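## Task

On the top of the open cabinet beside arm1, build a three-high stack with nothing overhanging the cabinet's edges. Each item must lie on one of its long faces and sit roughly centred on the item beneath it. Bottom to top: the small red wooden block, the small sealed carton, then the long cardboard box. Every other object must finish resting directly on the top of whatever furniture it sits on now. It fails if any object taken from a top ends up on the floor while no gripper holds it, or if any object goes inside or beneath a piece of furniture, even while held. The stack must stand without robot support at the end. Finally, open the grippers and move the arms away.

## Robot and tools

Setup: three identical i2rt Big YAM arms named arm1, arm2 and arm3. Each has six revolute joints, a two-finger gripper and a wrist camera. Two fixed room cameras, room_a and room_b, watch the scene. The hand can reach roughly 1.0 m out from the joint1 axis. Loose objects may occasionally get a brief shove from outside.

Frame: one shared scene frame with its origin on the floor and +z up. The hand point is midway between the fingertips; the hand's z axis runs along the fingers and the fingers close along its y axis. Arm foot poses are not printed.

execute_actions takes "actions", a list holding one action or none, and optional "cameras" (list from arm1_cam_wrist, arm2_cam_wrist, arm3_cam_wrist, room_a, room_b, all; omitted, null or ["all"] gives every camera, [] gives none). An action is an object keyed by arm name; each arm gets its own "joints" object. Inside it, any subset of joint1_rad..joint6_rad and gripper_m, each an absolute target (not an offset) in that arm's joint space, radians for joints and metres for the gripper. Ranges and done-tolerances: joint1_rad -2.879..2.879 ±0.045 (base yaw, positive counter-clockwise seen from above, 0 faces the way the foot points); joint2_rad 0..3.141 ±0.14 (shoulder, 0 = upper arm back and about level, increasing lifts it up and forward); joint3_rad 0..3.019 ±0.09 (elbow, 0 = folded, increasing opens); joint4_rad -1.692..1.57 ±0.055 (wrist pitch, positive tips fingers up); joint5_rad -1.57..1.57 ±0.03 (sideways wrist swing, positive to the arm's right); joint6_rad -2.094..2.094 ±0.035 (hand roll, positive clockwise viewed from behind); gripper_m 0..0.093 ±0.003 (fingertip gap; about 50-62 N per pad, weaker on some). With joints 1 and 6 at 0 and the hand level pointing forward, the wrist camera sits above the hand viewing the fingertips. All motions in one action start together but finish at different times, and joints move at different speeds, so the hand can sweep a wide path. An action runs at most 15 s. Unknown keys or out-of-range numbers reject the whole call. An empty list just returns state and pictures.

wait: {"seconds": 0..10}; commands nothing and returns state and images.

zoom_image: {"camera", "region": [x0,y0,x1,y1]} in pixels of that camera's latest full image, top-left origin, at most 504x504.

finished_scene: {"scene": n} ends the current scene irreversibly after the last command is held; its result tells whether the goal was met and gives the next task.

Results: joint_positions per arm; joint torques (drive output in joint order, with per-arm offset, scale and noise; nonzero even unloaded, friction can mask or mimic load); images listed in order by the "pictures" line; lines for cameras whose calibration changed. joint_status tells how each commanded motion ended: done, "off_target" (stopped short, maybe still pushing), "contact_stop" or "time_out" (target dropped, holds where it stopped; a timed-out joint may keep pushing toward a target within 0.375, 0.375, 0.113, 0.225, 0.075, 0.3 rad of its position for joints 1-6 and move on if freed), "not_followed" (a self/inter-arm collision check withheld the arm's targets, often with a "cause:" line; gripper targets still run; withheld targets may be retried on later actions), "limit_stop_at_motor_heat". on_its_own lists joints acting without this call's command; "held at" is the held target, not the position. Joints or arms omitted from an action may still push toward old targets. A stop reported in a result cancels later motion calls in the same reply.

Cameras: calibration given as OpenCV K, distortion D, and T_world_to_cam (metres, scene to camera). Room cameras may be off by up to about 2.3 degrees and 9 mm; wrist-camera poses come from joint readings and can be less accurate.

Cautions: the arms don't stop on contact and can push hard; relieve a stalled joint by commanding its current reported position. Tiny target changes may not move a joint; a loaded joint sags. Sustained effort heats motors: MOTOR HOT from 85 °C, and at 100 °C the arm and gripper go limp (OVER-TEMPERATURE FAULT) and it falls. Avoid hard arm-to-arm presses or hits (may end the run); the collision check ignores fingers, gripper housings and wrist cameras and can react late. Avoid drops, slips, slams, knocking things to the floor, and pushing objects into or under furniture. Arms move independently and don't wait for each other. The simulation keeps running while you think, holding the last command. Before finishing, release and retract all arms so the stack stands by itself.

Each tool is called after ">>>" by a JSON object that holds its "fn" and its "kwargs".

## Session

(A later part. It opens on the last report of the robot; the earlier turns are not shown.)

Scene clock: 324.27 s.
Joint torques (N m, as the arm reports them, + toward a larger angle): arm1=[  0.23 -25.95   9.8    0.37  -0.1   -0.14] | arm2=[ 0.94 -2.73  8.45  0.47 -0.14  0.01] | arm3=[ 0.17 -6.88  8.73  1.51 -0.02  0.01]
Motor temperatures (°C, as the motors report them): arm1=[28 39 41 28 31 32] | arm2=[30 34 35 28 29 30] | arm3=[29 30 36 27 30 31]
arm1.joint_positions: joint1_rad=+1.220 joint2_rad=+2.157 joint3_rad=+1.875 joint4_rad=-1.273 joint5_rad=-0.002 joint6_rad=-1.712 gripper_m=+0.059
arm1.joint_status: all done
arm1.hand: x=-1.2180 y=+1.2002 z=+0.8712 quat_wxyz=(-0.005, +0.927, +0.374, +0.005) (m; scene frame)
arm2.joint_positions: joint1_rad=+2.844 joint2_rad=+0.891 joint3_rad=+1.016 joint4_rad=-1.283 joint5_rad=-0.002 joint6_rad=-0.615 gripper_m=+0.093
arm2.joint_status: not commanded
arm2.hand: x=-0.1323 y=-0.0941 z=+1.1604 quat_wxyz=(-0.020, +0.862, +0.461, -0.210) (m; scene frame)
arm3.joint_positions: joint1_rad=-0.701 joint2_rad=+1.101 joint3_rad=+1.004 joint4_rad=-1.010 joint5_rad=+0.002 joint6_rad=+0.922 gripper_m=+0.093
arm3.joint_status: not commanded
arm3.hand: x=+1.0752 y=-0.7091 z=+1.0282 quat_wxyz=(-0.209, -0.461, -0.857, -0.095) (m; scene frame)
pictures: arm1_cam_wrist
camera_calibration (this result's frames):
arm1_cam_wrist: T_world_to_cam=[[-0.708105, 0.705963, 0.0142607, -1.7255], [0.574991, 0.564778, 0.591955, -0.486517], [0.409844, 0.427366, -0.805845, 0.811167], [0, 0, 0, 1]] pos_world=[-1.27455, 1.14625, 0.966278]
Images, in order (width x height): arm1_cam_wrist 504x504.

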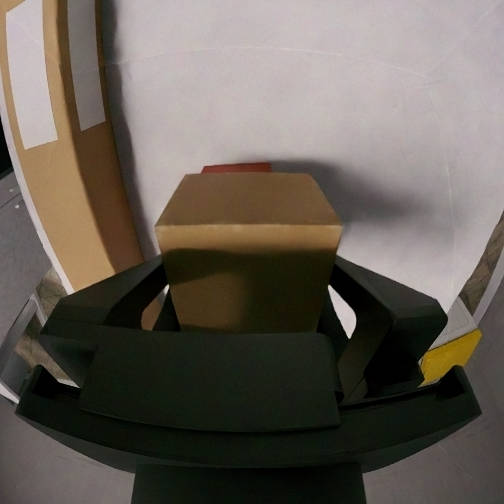

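>>> {"fn": "execute_actions", "kwargs": {"actions": [{"arm1":{"joints":{"joint3_rad":1.858,"joint4_rad":-1.253}}}], "cameras": ["arm1_cam_wrist"]}}

Scene clock: 329.60 s.
Joint torques (N m, as the arm reports them, + toward a larger angle): arm1=[  0.26 -26.03   9.5    0.32  -0.1   -0.14] | arm2=[ 0.75 -3.08  8.44  0.35 -0.16  0.01] | arm3=[-0.1  -7.07  8.73  1.6  -0.02  0.02]
Motor temperatures (°C, as the motors report them): arm1=[28 39 41 28 31 32] | arm2=[30 34 35 28 29 30] | arm3=[29 30 36 27 30 31]
arm1.joint_positions: joint1_rad=+1.220 joint2_rad=+2.157 joint3_rad=+1.850 joint4_rad=-1.260 joint5_rad=-0.002 joint6_rad=-1.712 gripper_m=+0.059
arm1.joint_status: all done
arm1.hand: x=-1.2146 y=+1.1957 z=+0.8621 quat_wxyz=(+0.001, +0.927, +0.374, +0.006) (m; scene frame)
arm2.joint_positions: joint1_rad=+2.844 joint2_rad=+0.891 joint3_rad=+1.016 joint4_rad=-1.283 joint5_rad=-0.002 joint6_rad=-0.615 gripper_m=+0.093
arm2.joint_status: not commanded
arm2.hand: x=-0.1323 y=-0.0941 z=+1.1604 quat_wxyz=(-0.020, +0.862, +0.461, -0.210) (m; scene frame)
arm3.joint_positions: joint1_rad=-0.701 joint2_rad=+1.101 joint3_rad=+1.004 joint4_rad=-1.010 joint5_rad=+0.002 joint6_rad=+0.922 gripper_m=+0.093
arm3.joint_status: not commanded
arm3.hand: x=+1.0752 y=-0.7091 z=+1.0282 quat_wxyz=(-0.209, -0.461, -0.857, -0.095) (m; scene frame)
pictures: arm1_cam_wrist
camera_calibration (this result's frames):
arm1_cam_wrist: T_world_to_cam=[[-0.708051, 0.706155, 0.00296769, -1.71022], [0.571123, 0.570175, 0.590525, -0.490497], [0.41531, 0.419816, -0.807014, 0.821086], [0, 0, 0, 1]] pos_world=[-1.27179, 1.14264, 0.957354]
Images, in order (width x height): arm1_cam_wrist 504x504.

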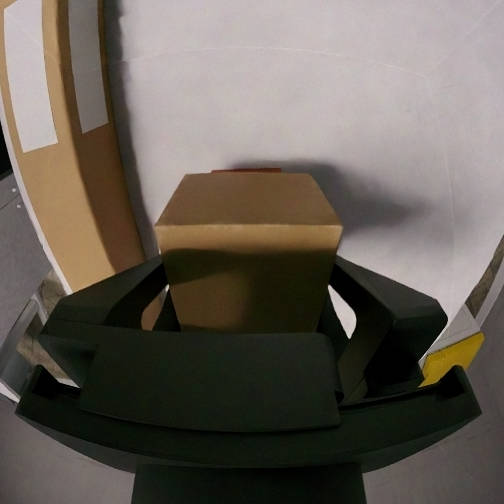

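>>> {"fn": "execute_actions", "kwargs": {"actions": [{"arm1":{"joints":{"joint3_rad":1.84,"joint4_rad":-1.238}}}], "cameras": []}}

Scene clock: 331.77 s.
Joint torques (N m, as the arm reports them, + toward a larger angle): arm1=[  0.2  -25.61   8.42   0.5   -0.1   -0.17] | arm2=[ 0.66 -2.62  8.44  0.5  -0.16 -0.01] | arm3=[ 0.23 -7.36  8.87  1.65 -0.05  0.02]
Motor temperatures (°C, as the motors report them): arm1=[28 39 41 28 31 32] | arm2=[30 34 35 28 29 30] | arm3=[29 30 36 27 30 31]
arm1.joint_positions: joint1_rad=+1.220 joint2_rad=+2.155 joint3_rad=+1.844 joint4_rad=-1.249 joint5_rad=-0.002 joint6_rad=-1.714 gripper_m=+0.059
arm1.joint_status: all done
arm1.hand: x=-1.2149 y=+1.1960 z=+0.8610 quat_wxyz=(-0.002, +0.927, +0.374, +0.006) (m; scene frame)
arm2.joint_positions: joint1_rad=+2.844 joint2_rad=+0.891 joint3_rad=+1.016 joint4_rad=-1.283 joint5_rad=-0.002 joint6_rad=-0.615 gripper_m=+0.093
arm2.joint_status: not commanded
arm2.hand: x=-0.1323 y=-0.0941 z=+1.1604 quat_wxyz=(-0.020, +0.862, +0.461, -0.210) (m; scene frame)
arm3.joint_positions: joint1_rad=-0.701 joint2_rad=+1.101 joint3_rad=+1.004 joint4_rad=-1.010 joint5_rad=+0.002 joint6_rad=+0.922 gripper_m=+0.093
arm3.joint_status: not commanded
arm3.hand: x=+1.0752 y=-0.7091 z=+1.0282 quat_wxyz=(-0.209, -0.461, -0.857, -0.095) (m; scene frame)
pictures: none
No camera images: the call's "cameras" was empty. Leave "cameras" out to get every camera's image.

>>> {"fn": "execute_actions", "kwargs": {"actions": [{"arm1":{"joints":{"joint3_rad":1.855,"gripper_m":0.093}}}], "cameras": ["arm1_cam_wrist"]}}

>>> {"fn": "execute_actions", "kwargs": {"actions": [{"arm1":{"joints":{"joint2_rad":2.07,"joint3_rad":1.965,"joint4_rad":-1.44}}}], "cameras": ["arm1_cam_wrist"]}}

>>> {"fn": "execute_actions", "kwargs": {"actions": [{"arm1":{"joints":{"joint1_rad":1.25,"joint2_rad":1.82,"joint3_rad":1.44,"joint4_rad":-1.155,"joint6_rad":-1.68,"gripper_m":0.082}}}], "cameras": ["arm1_cam_wrist","room_b"]}}

Scene clock: 342.80 s.
Joint torques (N m, as the arm reports them, + toward a larger angle): arm1=[  0.47 -25.7    9.46   0.38  -0.1   -0.13] | arm2=[ 1.05 -2.64  8.36  0.42 -0.16  0.01] | arm3=[ 0.53 -7.27  8.8   1.6   0.   -0.03]
Motor temperatures (°C, as the motors report them): arm1=[28 39 40 28 31 32] | arm2=[30 34 35 28 29 30] | arm3=[29 29 36 27 30 31]
arm1.joint_positions: joint1_rad=+1.220 joint2_rad=+2.155 joint3_rad=+1.844 joint4_rad=-1.246 joint5_rad=-0.002 joint6_rad=-1.714 gripper_m=+0.093
arm1.joint_status: all done
arm1.hand: x=-1.2153 y=+1.1967 z=+0.8610 quat_wxyz=(-0.004, +0.927, +0.375, +0.005) (m; scene frame)
arm2.joint_positions: joint1_rad=+2.844 joint2_rad=+0.891 joint3_rad=+1.016 joint4_rad=-1.283 joint5_rad=-0.002 joint6_rad=-0.615 gripper_m=+0.093
arm2.joint_status: not commanded
arm2.hand: x=-0.1323 y=-0.0941 z=+1.1604 quat_wxyz=(-0.020, +0.862, +0.461, -0.210) (m; scene frame)
arm3.joint_positions: joint1_rad=-0.701 joint2_rad=+1.101 joint3_rad=+1.004 joint4_rad=-1.010 joint5_rad=+0.002 joint6_rad=+0.922 gripper_m=+0.093
arm3.joint_status: not commanded
arm3.hand: x=+1.0752 y=-0.7091 z=+1.0282 quat_wxyz=(-0.209, -0.461, -0.857, -0.095) (m; scene frame)
pictures: arm1_cam_wrist
camera_calibration (this result's frames):
arm1_cam_wrist: T_world_to_cam=[[-0.709177, 0.704929, 0.0119832, -1.71904], [0.573343, 0.56674, 0.591678, -0.484167], [0.4103, 0.426475, -0.806085, 0.805176], [0, 0, 0, 1]] pos_world=[-1.27187, 1.14281, 0.956111]
Images, in order (width x height): arm1_cam_wrist 504x504.

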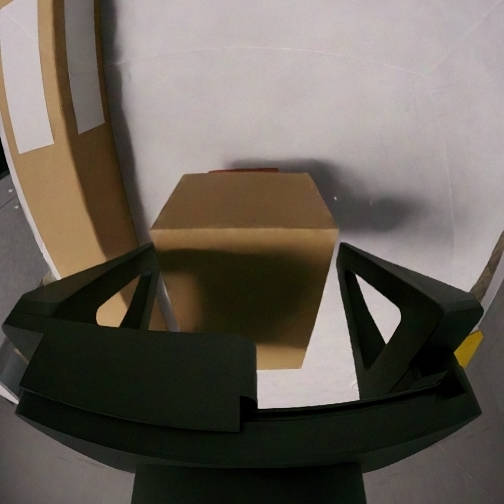

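Scene clock: 343.87 s.
Joint torques (N m, as the arm reports them, + toward a larger angle): arm1=[  0.28 -23.78  12.22  -0.26  -0.1   -0.13] | arm2=[ 0.71 -3.16  8.38  0.48 -0.2   0.02] | arm3=[ 0.69 -7.21  8.82  1.55 -0.02 -0.01]
Motor temperatures (°C, as the motors report them): arm1=[28 39 40 28 31 32] | arm2=[30 34 35 28 29 30] | arm3=[29 29 36 27 30 31]
arm1.joint_positions: joint1_rad=+1.220 joint2_rad=+2.062 joint3_rad=+1.932 joint4_rad=-1.433 joint5_rad=-0.002 joint6_rad=-1.714 gripper_m=+0.093
arm1.joint_status: all done
arm1.hand: x=-1.2090 y=+1.1857 z=+0.9516 quat_wxyz=(-0.001, +0.927, +0.375, +0.006) (m; scene frame)
arm2.joint_positions: joint1_rad=+2.844 joint2_rad=+0.891 joint3_rad=+1.016 joint4_rad=-1.283 joint5_rad=-0.002 joint6_rad=-0.615 gripper_m=+0.093
arm2.joint_status: not commanded
arm2.hand: x=-0.1323 y=-0.0941 z=+1.1604 quat_wxyz=(-0.020, +0.862, +0.461, -0.210) (m; scene frame)
arm3.joint_positions: joint1_rad=-0.701 joint2_rad=+1.101 joint3_rad=+1.004 joint4_rad=-1.010 joint5_rad=+0.002 joint6_rad=+0.922 gripper_m=+0.093
arm3.joint_status: not commanded
arm3.hand: x=+1.0752 y=-0.7091 z=+1.0282 quat_wxyz=(-0.209, -0.461, -0.857, -0.095) (m; scene frame)
pictures: arm1_cam_wrist
camera_calibration (this result's frames):
arm1_cam_wrist: T_world_to_cam=[[-0.709149, 0.705033, 0.00596182, -1.70232], [0.57128, 0.569619, 0.590909, -0.540414], [0.413215, 0.422449, -0.806716, 0.889194], [0, 0, 0, 1]] pos_world=[-1.2659, 1.13238, 1.04681]
Images, in order (width x height): arm1_cam_wrist 504x504.

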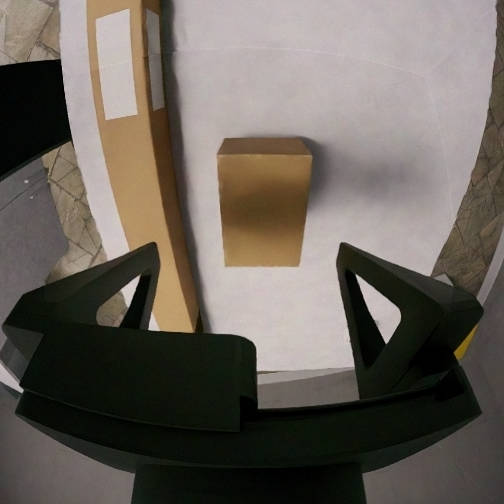

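Scene clock: 345.23 s.
Joint torques (N m, as the arm reports them, + toward a larger angle): arm1=[  0.53 -21.26   9.55   0.36  -0.1    0.12] | arm2=[ 1.22 -2.97  8.33  0.41 -0.15  0.01] | arm3=[ 0.07 -7.08  8.66  1.58 -0.01 -0.05]
Motor temperatures (°C, as the motors report them): arm1=[28 39 40 28 31 32] | arm2=[30 34 35 28 29 30] | arm3=[29 29 36 27 30 31]
arm1.joint_positions: joint1_rad=+1.245 joint2_rad=+1.833 joint3_rad=+1.428 joint4_rad=-1.163 joint5_rad=-0.002 joint6_rad=-1.694 gripper_m=+0.082
arm1.joint_status: all done
arm1.hand: x=-1.1583 y=+1.0936 z=+0.8980 quat_wxyz=(+0.002, +0.926, +0.377, +0.006) (m; scene frame)
arm2.joint_positions: joint1_rad=+2.844 joint2_rad=+0.891 joint3_rad=+1.016 joint4_rad=-1.283 joint5_rad=-0.002 joint6_rad=-0.615 gripper_m=+0.093
arm2.joint_status: not commanded
arm2.hand: x=-0.1323 y=-0.0941 z=+1.1604 quat_wxyz=(-0.020, +0.862, +0.461, -0.210) (m; scene frame)
arm3.joint_positions: joint1_rad=-0.701 joint2_rad=+1.101 joint3_rad=+1.004 joint4_rad=-1.010 joint5_rad=+0.002 joint6_rad=+0.922 gripper_m=+0.093
arm3.joint_status: not commanded
arm3.hand: x=+1.0752 y=-0.7091 z=+1.0282 quat_wxyz=(-0.209, -0.461, -0.857, -0.095) (m; scene frame)
pictures: arm1_cam_wrist, room_b
camera_calibration (this result's frames):
arm1_cam_wrist: T_world_to_cam=[[-0.712601, 0.701568, 0.00135349, -1.59719], [0.566902, 0.574679, 0.590226, -0.495227], [0.413306, 0.421363, -0.807237, 0.8657], [0, 0, 0, 1]] pos_world=[-1.21521, 1.04036, 0.993282]
Images, in order (width x height): arm1_cam_wrist 504x504, room_b 672x504.

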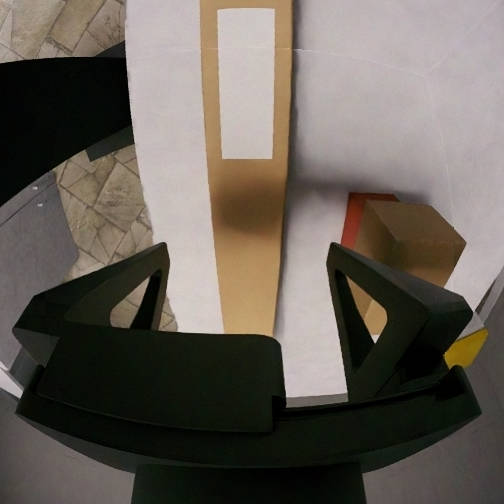

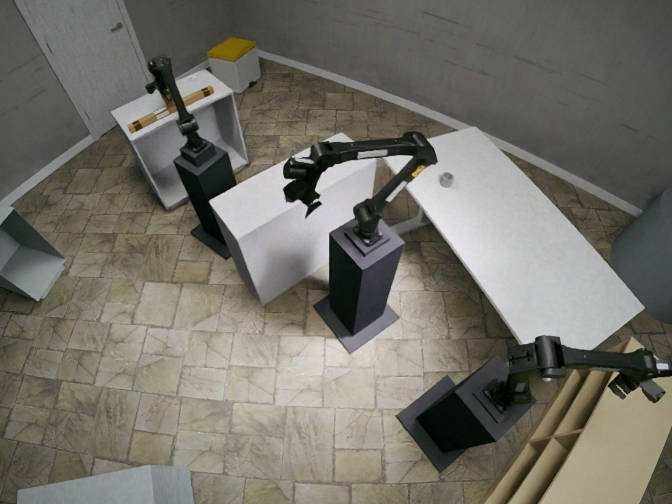

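>>> {"fn": "execute_actions", "kwargs": {"actions": [{"arm1":{"joints":{"joint2_rad":1.89,"joint3_rad":1.32,"joint4_rad":-0.964,"gripper_m":0.09}}}], "cameras": ["arm1_cam_wrist"]}}

Scene clock: 366.23 s.
Joint torques (N m, as the arm reports them, + toward a larger angle): arm1=[  0.58 -21.11   8.61   0.37  -0.1    0.12] | arm2=[ 0.76 -2.78  8.37  0.57 -0.18  0.03] | arm3=[ 0.01 -6.85  8.95  1.49 -0.06  0.01]
Motor temperatures (°C, as the motors report them): arm1=[28 38 40 28 31 32] | arm2=[30 33 35 28 29 30] | arm3=[29 29 36 27 30 31]
arm1.joint_positions: joint1_rad=+1.245 joint2_rad=+1.906 joint3_rad=+1.308 joint4_rad=-0.972 joint5_rad=-0.002 joint6_rad=-1.693 gripper_m=+0.090
arm1.joint_status: all done
arm1.hand: x=-1.1505 y=+1.0851 z=+0.8206 quat_wxyz=(+0.003, +0.926, +0.377, +0.007) (m; scene frame)
arm2.joint_positions: joint1_rad=+2.844 joint2_rad=+0.891 joint3_rad=+1.016 joint4_rad=-1.283 joint5_rad=-0.002 joint6_rad=-0.615 gripper_m=+0.093
arm2.joint_status: not commanded
arm2.hand: x=-0.1323 y=-0.0941 z=+1.1604 quat_wxyz=(-0.020, +0.862, +0.461, -0.210) (m; scene frame)
arm3.joint_positions: joint1_rad=-0.701 joint2_rad=+1.101 joint3_rad=+1.004 joint4_rad=-1.010 joint5_rad=+0.002 joint6_rad=+0.922 gripper_m=+0.093
arm3.joint_status: not commanded
arm3.hand: x=+1.0752 y=-0.7091 z=+1.0282 quat_wxyz=(-0.209, -0.461, -0.857, -0.095) (m; scene frame)
pictures: arm1_cam_wrist
camera_calibration (this result's frames):
arm1_cam_wrist: T_world_to_cam=[[-0.712312, 0.701862, -0.000907835, -1.58369], [0.566322, 0.575517, 0.589966, -0.450415], [0.414597, 0.419726, -0.807427, 0.806976], [0, 0, 0, 1]] pos_world=[-1.20757, 1.03205, 0.915867]
Images, in order (width x height): arm1_cam_wrist 504x504.

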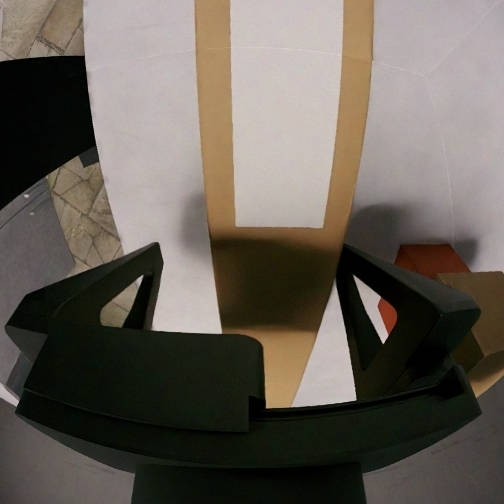

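>>> {"fn": "execute_actions", "kwargs": {"actions": []}}

Scene clock: 378.13 s.
Joint torques (N m, as the arm reports them, + toward a larger angle): arm1=[  0.57 -21.31   8.65   0.36  -0.1    0.12] | arm2=[ 0.75 -3.18  8.41  0.32 -0.16  0.  ] | arm3=[ 0.47 -7.3   8.89  1.6  -0.04 -0.02]
Motor temperatures (°C, as the motors report them): arm1=[28 38 40 28 31 32] | arm2=[30 33 35 28 29 30] | arm3=[29 29 36 27 30 31]
arm1.joint_positions: joint1_rad=+1.245 joint2_rad=+1.906 joint3_rad=+1.308 joint4_rad=-0.972 joint5_rad=-0.002 joint6_rad=-1.693 gripper_m=+0.090
arm1.joint_status: all done
arm1.hand: x=-1.1505 y=+1.0851 z=+0.8206 quat_wxyz=(+0.003, +0.926, +0.377, +0.007) (m; scene frame)
arm2.joint_positions: joint1_rad=+2.844 joint2_rad=+0.891 joint3_rad=+1.016 joint4_rad=-1.283 joint5_rad=-0.002 joint6_rad=-0.615 gripper_m=+0.093
arm2.joint_status: not commanded
arm2.hand: x=-0.1323 y=-0.0941 z=+1.1604 quat_wxyz=(-0.020, +0.862, +0.461, -0.210) (m; scene frame)
arm3.joint_positions: joint1_rad=-0.701 joint2_rad=+1.101 joint3_rad=+1.004 joint4_rad=-1.010 joint5_rad=+0.002 joint6_rad=+0.922 gripper_m=+0.093
arm3.joint_status: not commanded
arm3.hand: x=+1.0752 y=-0.7091 z=+1.0282 quat_wxyz=(-0.209, -0.461, -0.857, -0.095) (m; scene frame)
pictures: arm1_cam_wrist, arm2_cam_wrist, arm3_cam_wrist, room_a, room_b
camera_calibration (this result's frames):
arm1_cam_wrist: T_world_to_cam=[[-0.712312, 0.701862, -0.000907835, -1.58369], [0.566322, 0.575517, 0.589966, -0.450415], [0.414597, 0.419726, -0.807427, 0.806976], [0, 0, 0, 1]] pos_world=[-1.20757, 1.03205, 0.915867]
arm2_cam_wrist: T_world_to_cam=[[-0.792411, 0.566684, 0.225729, -0.311108], [0.609215, 0.753838, 0.246141, -0.125259], [-0.0306787, 0.332562, -0.942582, 1.24605], [0, 0, 0, 1]] pos_world=[-0.131989, -0.143664, 1.27556]
arm3_cam_wrist: T_world_to_cam=[[-0.748083, -0.563042, -0.351219, 0.766812], [-0.659895, 0.687055, 0.304129, 0.885262], [0.0700695, 0.459282, -0.885523, 1.28705], [0, 0, 0, 1]] pos_world=[1.06764, -0.767597, 1.1398]
Images, in order (width x height): arm1_cam_wrist 504x504, arm2_cam_wrist 504x504, arm3_cam_wrist 504x504, room_a 672x504, room_b 672x504.

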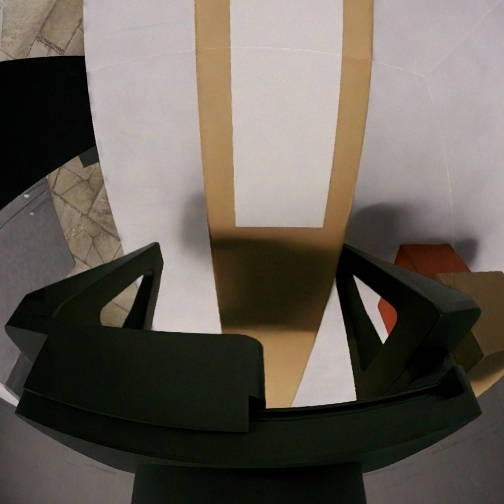

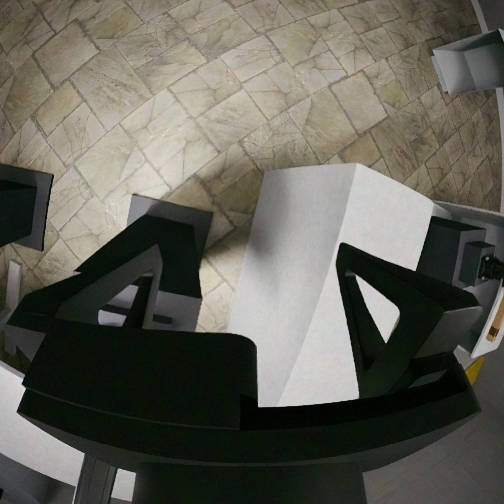

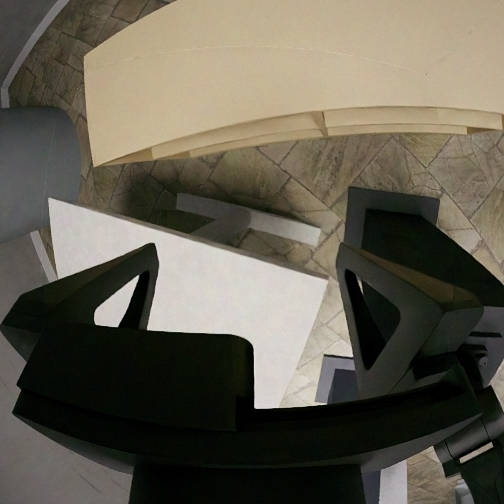

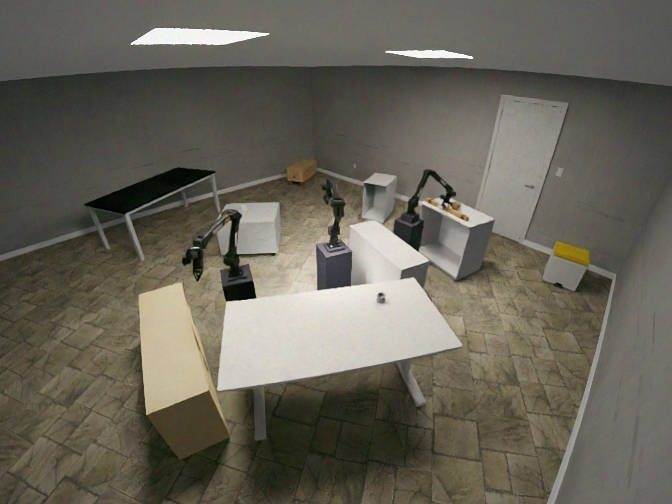

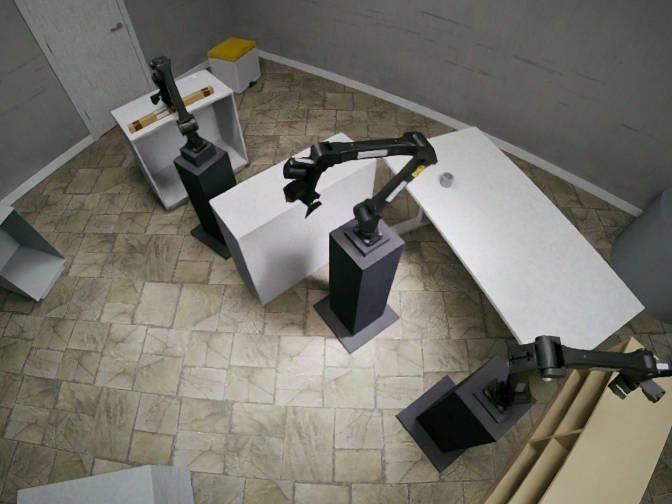

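>>> {"fn": "execute_actions", "kwargs": {"actions": [{"arm1": {"joints": {"gripper_m": 0.02}}}], "cameras": ["arm1_cam_wrist"]}}

>>> {"fn": "execute_actions", "kwargs": {"actions": [{"arm1": {"joints": {"joint2_rad": 1.72, "joint3_rad": 1.45, "joint4_rad": -1.29, "gripper_m": 0.02}}}], "cameras": ["arm1_cam_wrist", "room_b"]}}

Scene clock: 395.23 s.
Joint torques (N m, as the arm reports them, + toward a larger angle): arm1=[  0.56 -21.29   8.65   0.31  -0.1    0.1 ] | arm2=[ 1.17 -3.21  8.38  0.44 -0.17 -0.01] | arm3=[ 0.49 -7.22  8.9   1.6  -0.01  0.  ]
Motor temperatures (°C, as the motors report them): arm1=[28 38 40 28 31 32] | arm2=[30 33 35 28 29 30] | arm3=[29 29 36 27 30 31]
arm1.joint_positions: joint1_rad=+1.245 joint2_rad=+1.906 joint3_rad=+1.308 joint4_rad=-0.971 joint5_rad=-0.002 joint6_rad=-1.691 gripper_m=+0.049
arm1.joint_status: gripper_m off_target (ended at +0.049, target +0.020)
arm1.hand: x=-1.1506 y=+1.0854 z=+0.8206 quat_wxyz=(+0.002, +0.927, +0.376, +0.007) (m; scene frame)
arm2.joint_positions: joint1_rad=+2.844 joint2_rad=+0.891 joint3_rad=+1.016 joint4_rad=-1.283 joint5_rad=-0.002 joint6_rad=-0.615 gripper_m=+0.093
arm2.joint_status: not commanded
arm2.hand: x=-0.1323 y=-0.0941 z=+1.1604 quat_wxyz=(-0.020, +0.862, +0.461, -0.210) (m; scene frame)
arm3.joint_positions: joint1_rad=-0.701 joint2_rad=+1.101 joint3_rad=+1.004 joint4_rad=-1.010 joint5_rad=+0.002 joint6_rad=+0.922 gripper_m=+0.093
arm3.joint_status: not commanded
arm3.hand: x=+1.0752 y=-0.7091 z=+1.0282 quat_wxyz=(-0.209, -0.461, -0.857, -0.095) (m; scene frame)
pictures: arm1_cam_wrist
camera_calibration (this result's frames):
arm1_cam_wrist: T_world_to_cam=[[-0.710986, 0.703207, 0.000191156, -1.58479], [0.567637, 0.573756, 0.590417, -0.447444], [0.415075, 0.419886, -0.807098, 0.807019], [0, 0, 0, 1]] pos_world=[-1.20775, 1.03231, 0.915825]
Images, in order (width x height): arm1_cam_wrist 504x504.

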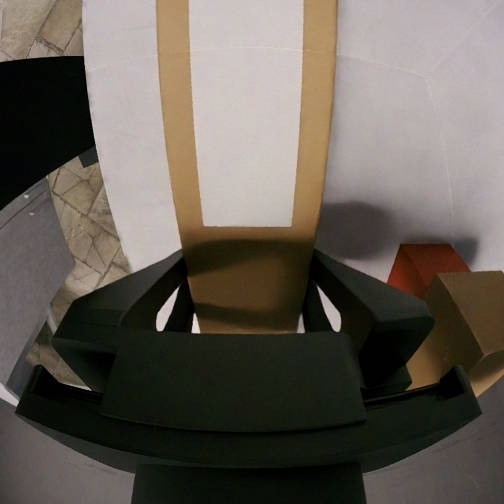

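Scene clock: 396.50 s.
Joint torques (N m, as the arm reports them, + toward a larger angle): arm1=[  0.59 -18.62  10.85  -0.31  -0.1    0.1 ] | arm2=[ 1.15 -3.36  8.42  0.46 -0.16  0.03] | arm3=[ 0.23 -7.25  8.96  1.59 -0.02 -0.03]
Motor temperatures (°C, as the motors report them): arm1=[28 38 40 28 31 32] | arm2=[30 33 35 28 29 30] | arm3=[29 29 36 27 30 31]
arm1.joint_positions: joint1_rad=+1.245 joint2_rad=+1.724 joint3_rad=+1.427 joint4_rad=-1.283 joint5_rad=-0.002 joint6_rad=-1.691 gripper_m=+0.049
arm1.joint_status: gripper_m off_target (ended at +0.049, target +0.020); the others done
arm1.hand: x=-1.1427 y=+1.0719 z=+0.9526 quat_wxyz=(+0.007, +0.927, +0.376, +0.008) (m; scene frame)
arm2.joint_positions: joint1_rad=+2.844 joint2_rad=+0.891 joint3_rad=+1.016 joint4_rad=-1.283 joint5_rad=-0.002 joint6_rad=-0.615 gripper_m=+0.093
arm2.joint_status: not commanded
arm2.hand: x=-0.1323 y=-0.0941 z=+1.1604 quat_wxyz=(-0.020, +0.862, +0.461, -0.210) (m; scene frame)
arm3.joint_positions: joint1_rad=-0.701 joint2_rad=+1.101 joint3_rad=+1.004 joint4_rad=-1.010 joint5_rad=+0.002 joint6_rad=+0.922 gripper_m=+0.093
arm3.joint_status: not commanded
arm3.hand: x=+1.0752 y=-0.7091 z=+1.0282 quat_wxyz=(-0.209, -0.461, -0.857, -0.095) (m; scene frame)
pictures: arm1_cam_wrist, room_b
camera_calibration (this result's frames):
arm1_cam_wrist: T_world_to_cam=[[-0.710856, 0.703266, -0.0100057, -1.55988], [0.564041, 0.578512, 0.589221, -0.530283], [0.420167, 0.413208, -0.80791, 0.929693], [0, 0, 0, 1]] pos_world=[-1.20038, 1.01963, 1.04795]
Images, in order (width x height): arm1_cam_wrist 504x504, room_b 672x504.

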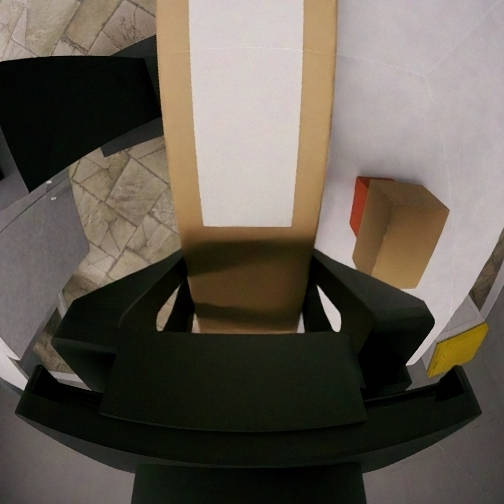

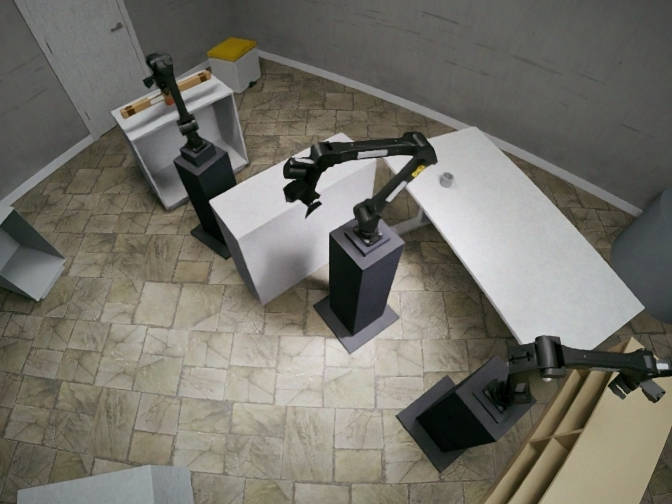

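>>> {"fn": "execute_actions", "kwargs": {"actions": [{"arm1": {"joints": {"joint1_rad": 1.213, "joint2_rad": 1.90, "joint3_rad": 2.035, "joint4_rad": -1.655, "joint6_rad": -1.733, "gripper_m": 0.02}}}], "cameras": []}}

>>> {"fn": "execute_actions", "kwargs": {"actions": [{"arm1": {"joints": {"joint2_rad": 2.075, "joint4_rad": -1.47, "gripper_m": 0.02}}}], "cameras": ["arm1_cam_wrist", "room_b"]}}

Scene clock: 411.00 s.
Joint torques (N m, as the arm reports them, + toward a larger angle): arm1=[ -0.39 -21.87  12.36  -0.21  -0.1   -0.14] | arm2=[ 1.01 -2.6   8.36  0.47 -0.16  0.  ] | arm3=[ 0.39 -7.4   8.81  1.7  -0.02 -0.01]
Motor temperatures (°C, as the motors report them): arm1=[28 38 41 28 31 32] | arm2=[30 33 35 28 29 30] | arm3=[29 29 36 27 30 31]
arm1.joint_positions: joint1_rad=+1.219 joint2_rad=+1.896 joint3_rad=+2.001 joint4_rad=-1.648 joint5_rad=-0.002 joint6_rad=-1.719 gripper_m=+0.049
arm1.joint_status: gripper_m off_target (ended at +0.049, target +0.020); the others done
arm1.hand: x=-1.1827 y=+1.1479 z=+1.0775 quat_wxyz=(-0.011, +0.926, +0.376, +0.004) (m; scene frame)
arm2.joint_positions: joint1_rad=+2.844 joint2_rad=+0.891 joint3_rad=+1.016 joint4_rad=-1.283 joint5_rad=-0.002 joint6_rad=-0.615 gripper_m=+0.093
arm2.joint_status: not commanded
arm2.hand: x=-0.1323 y=-0.0941 z=+1.1604 quat_wxyz=(-0.020, +0.862, +0.461, -0.210) (m; scene frame)
arm3.joint_positions: joint1_rad=-0.701 joint2_rad=+1.101 joint3_rad=+1.004 joint4_rad=-1.010 joint5_rad=+0.002 joint6_rad=+0.922 gripper_m=+0.093
arm3.joint_status: not commanded
arm3.hand: x=+1.0752 y=-0.7091 z=+1.0282 quat_wxyz=(-0.209, -0.461, -0.857, -0.095) (m; scene frame)
pictures: none
No camera images: the call's "cameras" was empty. Leave "cameras" out to get every camera's image.

Scene clock: 412.33 s.
Joint torques (N m, as the arm reports them, + toward a larger angle): arm1=[ -0.38 -26.43  11.84   0.29  -0.1   -0.14] | arm2=[ 0.96 -2.73  8.33  0.49 -0.19 -0.01] | arm3=[ 0.27 -7.04  8.9   1.58  0.   -0.02]
Motor temperatures (°C, as the motors report them): arm1=[28 38 41 28 31 32] | arm2=[30 33 35 28 29 30] | arm3=[29 29 36 27 30 31]
arm1.joint_positions: joint1_rad=+1.219 joint2_rad=+2.092 joint3_rad=+2.005 joint4_rad=-1.477 joint5_rad=-0.002 joint6_rad=-1.720 gripper_m=+0.049
arm1.joint_status: gripper_m off_target (ended at +0.049, target +0.020); the others done
arm1.hand: x=-1.2145 y=+1.1949 z=+0.9608 quat_wxyz=(-0.001, +0.926, +0.377, +0.006) (m; scene frame)
arm2.joint_positions: joint1_rad=+2.844 joint2_rad=+0.891 joint3_rad=+1.016 joint4_rad=-1.283 joint5_rad=-0.002 joint6_rad=-0.615 gripper_m=+0.093
arm2.joint_status: not commanded
arm2.hand: x=-0.1323 y=-0.0941 z=+1.1604 quat_wxyz=(-0.020, +0.862, +0.461, -0.210) (m; scene frame)
arm3.joint_positions: joint1_rad=-0.701 joint2_rad=+1.101 joint3_rad=+1.004 joint4_rad=-1.010 joint5_rad=+0.002 joint6_rad=+0.922 gripper_m=+0.093
arm3.joint_status: not commanded
arm3.hand: x=+1.0752 y=-0.7091 z=+1.0282 quat_wxyz=(-0.209, -0.461, -0.857, -0.095) (m; scene frame)
pictures: arm1_cam_wrist, room_b
camera_calibration (this result's frames):
arm1_cam_wrist: T_world_to_cam=[[-0.712101, 0.702055, 0.00547478, -1.71231], [0.568554, 0.57208, 0.59116, -0.554447], [0.411895, 0.424079, -0.806536, 0.891272], [0, 0, 0, 1]] pos_world=[-1.27121, 1.14135, 1.05598]
Images, in order (width x height): arm1_cam_wrist 504x504, room_b 672x504.

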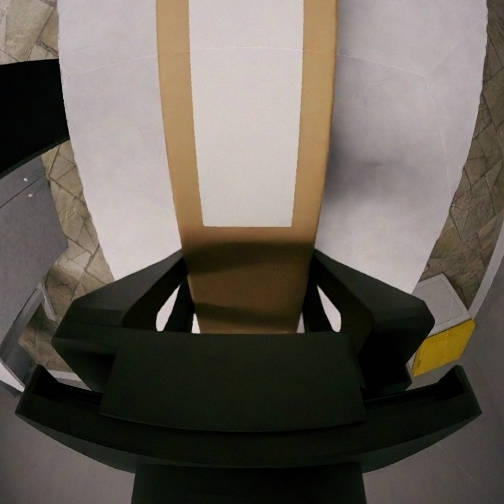

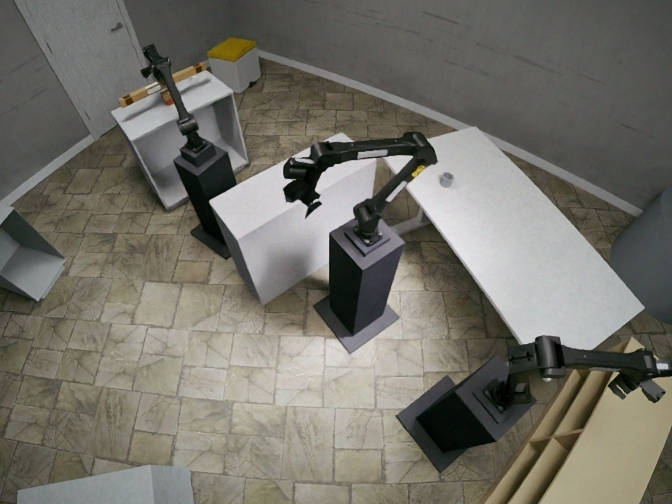

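>>> {"fn": "zoom_image", "kwargs": {"camera": "room_b", "region": [90, 30, 270, 165]}}

Region (90, 30, 270, 165) of room_b's 672x504 image, scaled by 2.800, with more detail than that image has; it fills the top 378 rows of this view, and the rest is white.

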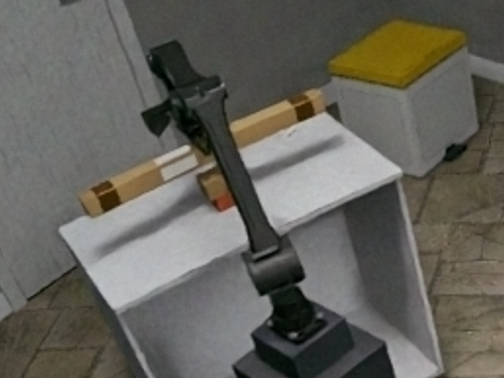

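>>> {"fn": "execute_actions", "kwargs": {"actions": [{"arm1": {"joints": {"joint1_rad": 1.206, "joint2_rad": 2.10, "joint3_rad": 1.962, "joint4_rad": -1.395, "gripper_m": 0.02}}}], "cameras": []}}

Scene clock: 420.50 s.
Joint torques (N m, as the arm reports them, + toward a larger angle): arm1=[ -0.97 -25.04   9.96   0.39  -0.1   -0.14] | arm2=[ 0.76 -2.65  8.36  0.53 -0.16  0.  ] | arm3=[ 0.88 -7.27  8.9   1.37 -0.01  0.01]
Motor temperatures (°C, as the motors report them): arm1=[28 38 42 28 31 32] | arm2=[30 33 35 28 29 30] | arm3=[29 29 36 27 30 31]
arm1.joint_positions: joint1_rad=+1.219 joint2_rad=+2.103 joint3_rad=+1.954 joint4_rad=-1.404 joint5_rad=-0.002 joint6_rad=-1.720 gripper_m=+0.049
arm1.joint_status: gripper_m off_target (ended at +0.049, target +0.020); the others done
arm1.hand: x=-1.2160 y=+1.1976 z=+0.9346 quat_wxyz=(-0.006, +0.926, +0.377, +0.005) (m; scene frame)
arm2.joint_positions: joint1_rad=+2.844 joint2_rad=+0.891 joint3_rad=+1.016 joint4_rad=-1.283 joint5_rad=-0.002 joint6_rad=-0.615 gripper_m=+0.093
arm2.joint_status: not commanded
arm2.hand: x=-0.1323 y=-0.0941 z=+1.1604 quat_wxyz=(-0.020, +0.862, +0.461, -0.210) (m; scene frame)
arm3.joint_positions: joint1_rad=-0.701 joint2_rad=+1.101 joint3_rad=+1.004 joint4_rad=-1.010 joint5_rad=+0.002 joint6_rad=+0.922 gripper_m=+0.093
arm3.joint_status: not commanded
arm3.hand: x=+1.0752 y=-0.7091 z=+1.0282 quat_wxyz=(-0.209, -0.461, -0.857, -0.095) (m; scene frame)
pictures: none
No camera images: the call's "cameras" was empty. Leave "cameras" out to get every camera's image.

>>> {"fn": "execute_actions", "kwargs": {"actions": [{"arm1": {"joints": {"joint1_rad": 1.199, "joint3_rad": 1.933, "joint4_rad": -1.378, "gripper_m": 0.02}}}], "cameras": []}}

Scene clock: 424.23 s.
Joint torques (N m, as the arm reports them, + toward a larger angle): arm1=[ -0.85 -24.97   9.68   0.36  -0.1   -0.14] | arm2=[ 0.61 -3.43  8.5   0.44 -0.16  0.02] | arm3=[ 0.31 -6.94  8.91  1.47 -0.04  0.01]
Motor temperatures (°C, as the motors report them): arm1=[28 38 41 28 31 32] | arm2=[30 33 35 28 29 30] | arm3=[29 29 36 27 30 31]
arm1.joint_positions: joint1_rad=+1.209 joint2_rad=+2.103 joint3_rad=+1.925 joint4_rad=-1.386 joint5_rad=-0.002 joint6_rad=-1.720 gripper_m=+0.049
arm1.joint_status: gripper_m off_target (ended at +0.049, target +0.020); the others done
arm1.hand: x=-1.2077 y=+1.1975 z=+0.9237 quat_wxyz=(+0.000, +0.928, +0.372, +0.006) (m; scene frame)
arm2.joint_positions: joint1_rad=+2.844 joint2_rad=+0.891 joint3_rad=+1.016 joint4_rad=-1.283 joint5_rad=-0.002 joint6_rad=-0.615 gripper_m=+0.093
arm2.joint_status: not commanded
arm2.hand: x=-0.1323 y=-0.0941 z=+1.1604 quat_wxyz=(-0.020, +0.862, +0.461, -0.210) (m; scene frame)
arm3.joint_positions: joint1_rad=-0.701 joint2_rad=+1.101 joint3_rad=+1.004 joint4_rad=-1.010 joint5_rad=+0.002 joint6_rad=+0.922 gripper_m=+0.093
arm3.joint_status: not commanded
arm3.hand: x=+1.0752 y=-0.7091 z=+1.0282 quat_wxyz=(-0.209, -0.461, -0.857, -0.095) (m; scene frame)
pictures: none
No camera images: the call's "cameras" was empty. Leave "cameras" out to get every camera's image.

>>> {"fn": "execute_actions", "kwargs": {"actions": [{"arm1": {"joints": {"joint3_rad": 1.918, "joint4_rad": -1.360, "gripper_m": 0.02}}}], "cameras": ["room_b"]}}

Scene clock: 427.97 s.
Joint torques (N m, as the arm reports them, + toward a larger angle): arm1=[ -0.71 -25.01   9.41   0.39  -0.16  -0.14] | arm2=[ 1.33 -2.86  8.4   0.46 -0.14  0.03] | arm3=[ 0.41 -7.11  8.91  1.42  0.   -0.02]
Motor temperatures (°C, as the motors report them): arm1=[28 39 41 28 31 32] | arm2=[30 33 35 28 29 30] | arm3=[29 29 36 27 30 31]
arm1.joint_positions: joint1_rad=+1.209 joint2_rad=+2.103 joint3_rad=+1.914 joint4_rad=-1.368 joint5_rad=-0.001 joint6_rad=-1.720 gripper_m=+0.049
arm1.joint_status: gripper_m off_target (ended at +0.049, target +0.020); the others done
arm1.hand: x=-1.2082 y=+1.1983 z=+0.9196 quat_wxyz=(-0.004, +0.928, +0.372, +0.006) (m; scene frame)
arm2.joint_positions: joint1_rad=+2.844 joint2_rad=+0.891 joint3_rad=+1.016 joint4_rad=-1.283 joint5_rad=-0.002 joint6_rad=-0.615 gripper_m=+0.093
arm2.joint_status: not commanded
arm2.hand: x=-0.1323 y=-0.0941 z=+1.1604 quat_wxyz=(-0.020, +0.862, +0.461, -0.210) (m; scene frame)
arm3.joint_positions: joint1_rad=-0.701 joint2_rad=+1.101 joint3_rad=+1.004 joint4_rad=-1.010 joint5_rad=+0.002 joint6_rad=+0.922 gripper_m=+0.093
arm3.joint_status: not commanded
arm3.hand: x=+1.0752 y=-0.7091 z=+1.0282 quat_wxyz=(-0.209, -0.461, -0.857, -0.095) (m; scene frame)
pictures: room_b
Images, in order (width x height): room_b 672x504.

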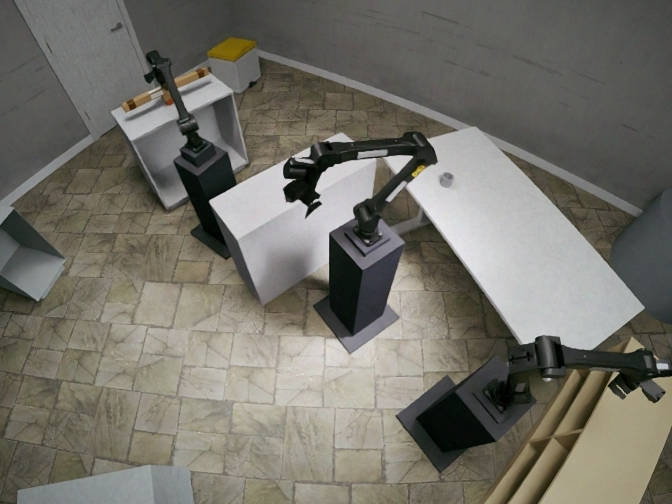

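>>> {"fn": "execute_actions", "kwargs": {"actions": [{"arm1": {"joints": {"gripper_m": 0.09}}}], "cameras": ["arm1_cam_wrist", "room_b", "room_a"]}}

>>> {"fn": "zoom_image", "kwargs": {"camera": "room_b", "region": [90, 30, 270, 165]}}

Scene clock: 431.53 s.
Joint torques (N m, as the arm reports them, + toward a larger angle): arm1=[ -0.68 -24.61   9.53   0.38  -0.12  -0.14] | arm2=[ 0.4  -3.01  8.48  0.54 -0.13  0.  ] | arm3=[ 0.45 -7.03  8.88  1.51  0.01  0.03]
Motor temperatures (°C, as the motors report them): arm1=[28 39 41 28 31 32] | arm2=[30 33 35 28 29 30] | arm3=[29 29 36 27 30 31]
arm1.joint_positions: joint1_rad=+1.209 joint2_rad=+2.103 joint3_rad=+1.914 joint4_rad=-1.368 joint5_rad=-0.001 joint6_rad=-1.720 gripper_m=+0.090
arm1.joint_status: all done
arm1.hand: x=-1.2082 y=+1.1983 z=+0.9196 quat_wxyz=(-0.004, +0.928, +0.372, +0.006) (m; scene frame)
arm2.joint_positions: joint1_rad=+2.844 joint2_rad=+0.891 joint3_rad=+1.016 joint4_rad=-1.283 joint5_rad=-0.002 joint6_rad=-0.615 gripper_m=+0.093
arm2.joint_status: not commanded
arm2.hand: x=-0.1323 y=-0.0941 z=+1.1604 quat_wxyz=(-0.020, +0.862, +0.461, -0.210) (m; scene frame)
arm3.joint_positions: joint1_rad=-0.701 joint2_rad=+1.101 joint3_rad=+1.004 joint4_rad=-1.010 joint5_rad=+0.002 joint6_rad=+0.922 gripper_m=+0.093
arm3.joint_status: not commanded
arm3.hand: x=+1.0752 y=-0.7091 z=+1.0282 quat_wxyz=(-0.209, -0.461, -0.857, -0.095) (m; scene frame)
pictures: arm1_cam_wrist, room_a, room_b
camera_calibration (this result's frames):
arm1_cam_wrist: T_world_to_cam=[[-0.705138, 0.70897, 0.0119235, -1.71579], [0.576179, 0.563102, 0.592397, -0.516803], [0.413278, 0.424592, -0.805558, 0.854197], [0, 0, 0, 1]] pos_world=[-1.26512, 1.14477, 1.01472]
Images, in order (width x height): arm1_cam_wrist 504x504, room_a 672x504, room_b 672x504.

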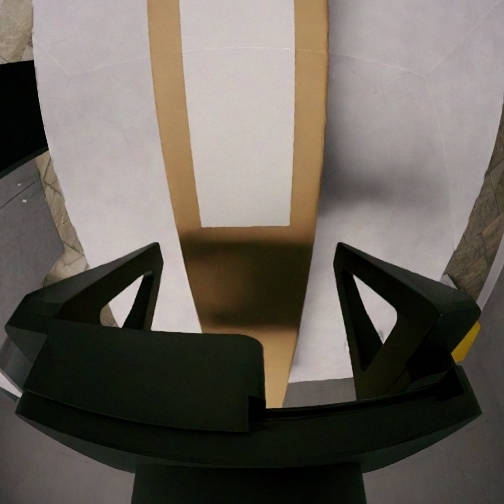

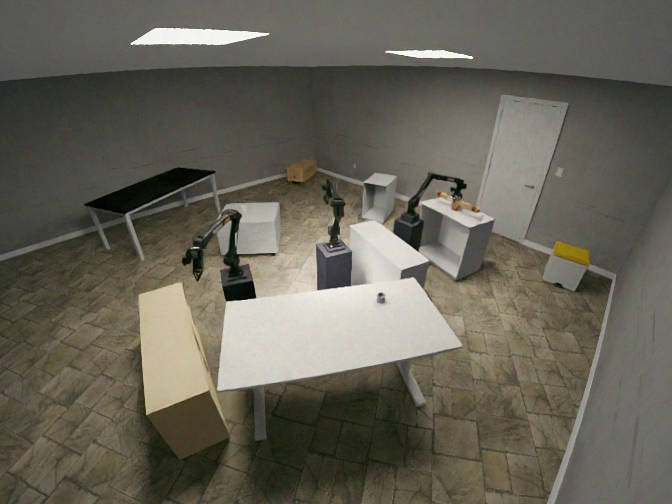

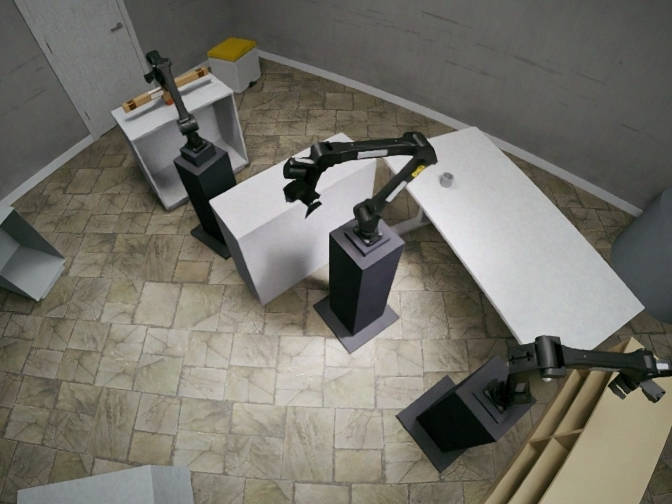

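Region (90, 30, 270, 165) of room_b's 672x504 image, scaled by 2.800, with more detail than that image has; it fills the top 378 rows of this view, and the rest is white.

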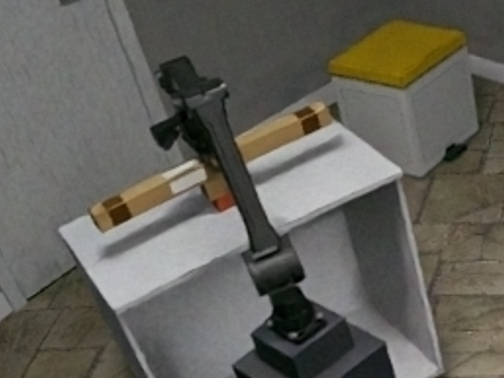

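>>> {"fn": "execute_actions", "kwargs": {"actions": [{"arm1": {"joints": {"joint2_rad": 2.06, "joint3_rad": 2.04, "joint4_rad": -1.52}}}], "cameras": []}}

>>> {"fn": "execute_actions", "kwargs": {"actions": [{"arm1": {"joints": {"joint2_rad": 1.3, "joint3_rad": 1.6, "joint4_rad": -1.5}}}], "cameras": ["arm1_cam_wrist", "room_b", "room_a"]}}

>>> {"fn": "zoom_image", "kwargs": {"camera": "room_b", "region": [90, 30, 270, 165]}}

>>> {"fn": "zoom_image", "kwargs": {"camera": "room_a", "region": [390, 150, 520, 290]}}

Scene clock: 436.40 s.
Joint torques (N m, as the arm reports them, + toward a larger angle): arm1=[ -0.68 -24.82  12.91  -0.3   -0.12  -0.14] | arm2=[ 0.9  -3.08  8.34  0.55 -0.16  0.01] | arm3=[ 0.41 -7.25  8.65  1.62 -0.01  0.03]
Motor temperatures (°C, as the motors report them): arm1=[28 39 41 28 31 32] | arm2=[30 33 35 28 29 30] | arm3=[29 29 36 27 30 31]
arm1.joint_positions: joint1_rad=+1.209 joint2_rad=+2.064 joint3_rad=+2.000 joint4_rad=-1.513 joint5_rad=-0.001 joint6_rad=-1.720 gripper_m=+0.090
arm1.joint_status: all done
arm1.hand: x=-1.2032 y=+1.1899 z=+0.9765 quat_wxyz=(+0.006, +0.928, +0.372, +0.008) (m; scene frame)
arm2.joint_positions: joint1_rad=+2.844 joint2_rad=+0.891 joint3_rad=+1.016 joint4_rad=-1.283 joint5_rad=-0.002 joint6_rad=-0.615 gripper_m=+0.093
arm2.joint_status: not commanded
arm2.hand: x=-0.1323 y=-0.0941 z=+1.1604 quat_wxyz=(-0.020, +0.862, +0.461, -0.210) (m; scene frame)
arm3.joint_positions: joint1_rad=-0.701 joint2_rad=+1.101 joint3_rad=+1.004 joint4_rad=-1.010 joint5_rad=+0.002 joint6_rad=+0.922 gripper_m=+0.093
arm3.joint_status: not commanded
arm3.hand: x=+1.0752 y=-0.7091 z=+1.0282 quat_wxyz=(-0.209, -0.461, -0.857, -0.095) (m; scene frame)
pictures: none
No camera images: the call's "cameras" was empty. Leave "cameras" out to get every camera's image.

Scene clock: 438.17 s.
Joint torques (N m, as the arm reports them, + toward a larger angle): arm1=[ -0.53 -13.09  10.35   0.66  -0.11  -0.1 ] | arm2=[ 0.46 -3.28  8.39  0.36 -0.13  0.  ] | arm3=[ 0.67 -7.38  8.88  1.5  -0.02  0.03]
Motor temperatures (°C, as the motors report them): arm1=[28 39 41 28 31 32] | arm2=[30 33 35 28 29 30] | arm3=[29 29 36 27 30 31]
arm1.joint_positions: joint1_rad=+1.209 joint2_rad=+1.308 joint3_rad=+1.591 joint4_rad=-1.500 joint5_rad=-0.001 joint6_rad=-1.720 gripper_m=+0.090
arm1.joint_status: all done
arm1.hand: x=-1.0920 y=+1.0264 z=+1.2063 quat_wxyz=(-0.168, +0.914, +0.368, -0.033) (m; scene frame)
arm2.joint_positions: joint1_rad=+2.844 joint2_rad=+0.891 joint3_rad=+1.016 joint4_rad=-1.283 joint5_rad=-0.002 joint6_rad=-0.615 gripper_m=+0.093
arm2.joint_status: not commanded
arm2.hand: x=-0.1323 y=-0.0941 z=+1.1604 quat_wxyz=(-0.020, +0.862, +0.461, -0.210) (m; scene frame)
arm3.joint_positions: joint1_rad=-0.701 joint2_rad=+1.101 joint3_rad=+1.004 joint4_rad=-1.010 joint5_rad=+0.002 joint6_rad=+0.922 gripper_m=+0.093
arm3.joint_status: not commanded
arm3.hand: x=+1.0752 y=-0.7091 z=+1.0282 quat_wxyz=(-0.209, -0.461, -0.857, -0.095) (m; scene frame)
pictures: arm1_cam_wrist, room_a, room_b
camera_calibration (this result's frames):
arm1_cam_wrist: T_world_to_cam=[[-0.674017, 0.656185, 0.339297, -1.82214], [0.691528, 0.398941, 0.602192, -0.3741], [0.25979, 0.640521, -0.722663, 0.620892], [0, 0, 0, 1]] pos_world=[-1.13075, 0.947208, 1.29222]
Images, in order (width x height): arm1_cam_wrist 504x504, room_a 672x504, room_b 672x504.

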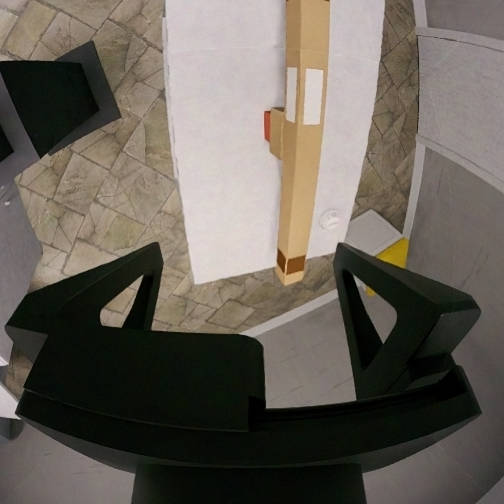

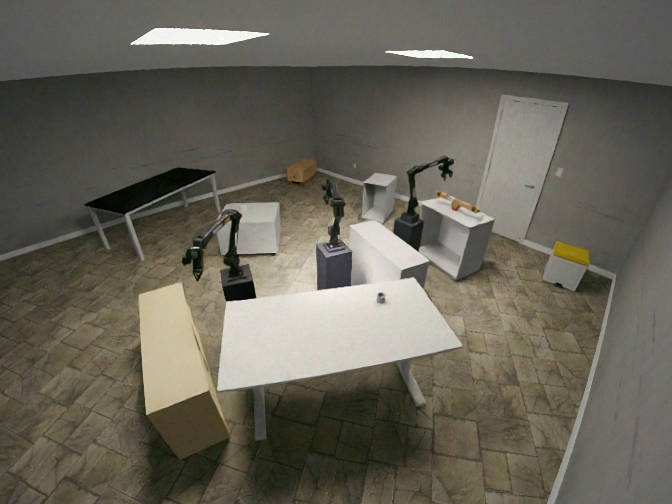

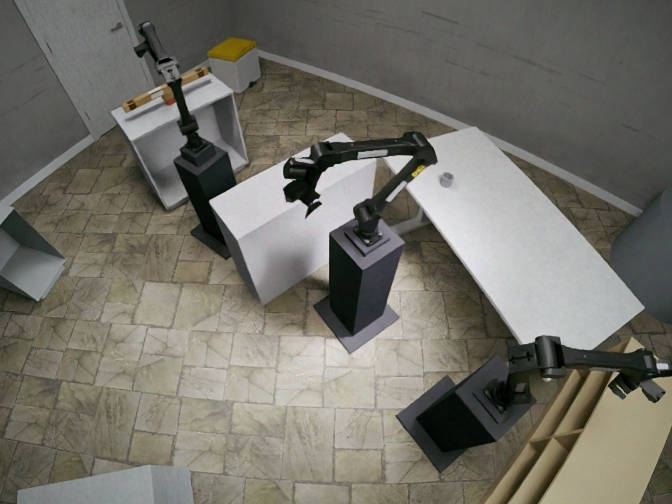

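Region (90, 30, 270, 165) of room_b's 672x504 image, scaled by 2.800, with more detail than that image has; it fills the top 378 rows of this view, and the rest is white.

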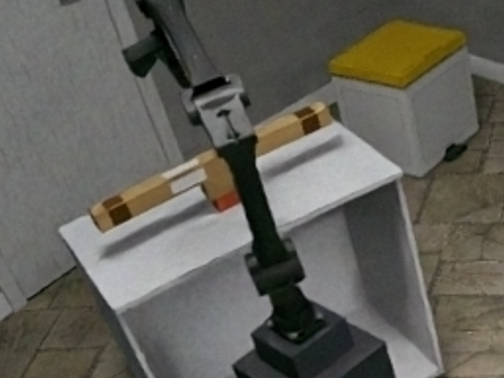

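Region (390, 150, 520, 290) of room_a's 672x504 image, scaled by 3.600, with more detail than that image has; it fills the left 468 columns of this view, and the rest is white.

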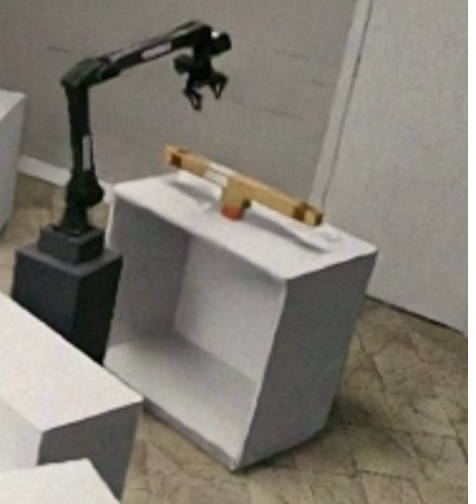

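>>> {"fn": "finished_scene", "kwargs": {"scene": 2}}

The scene is finished: the task was done.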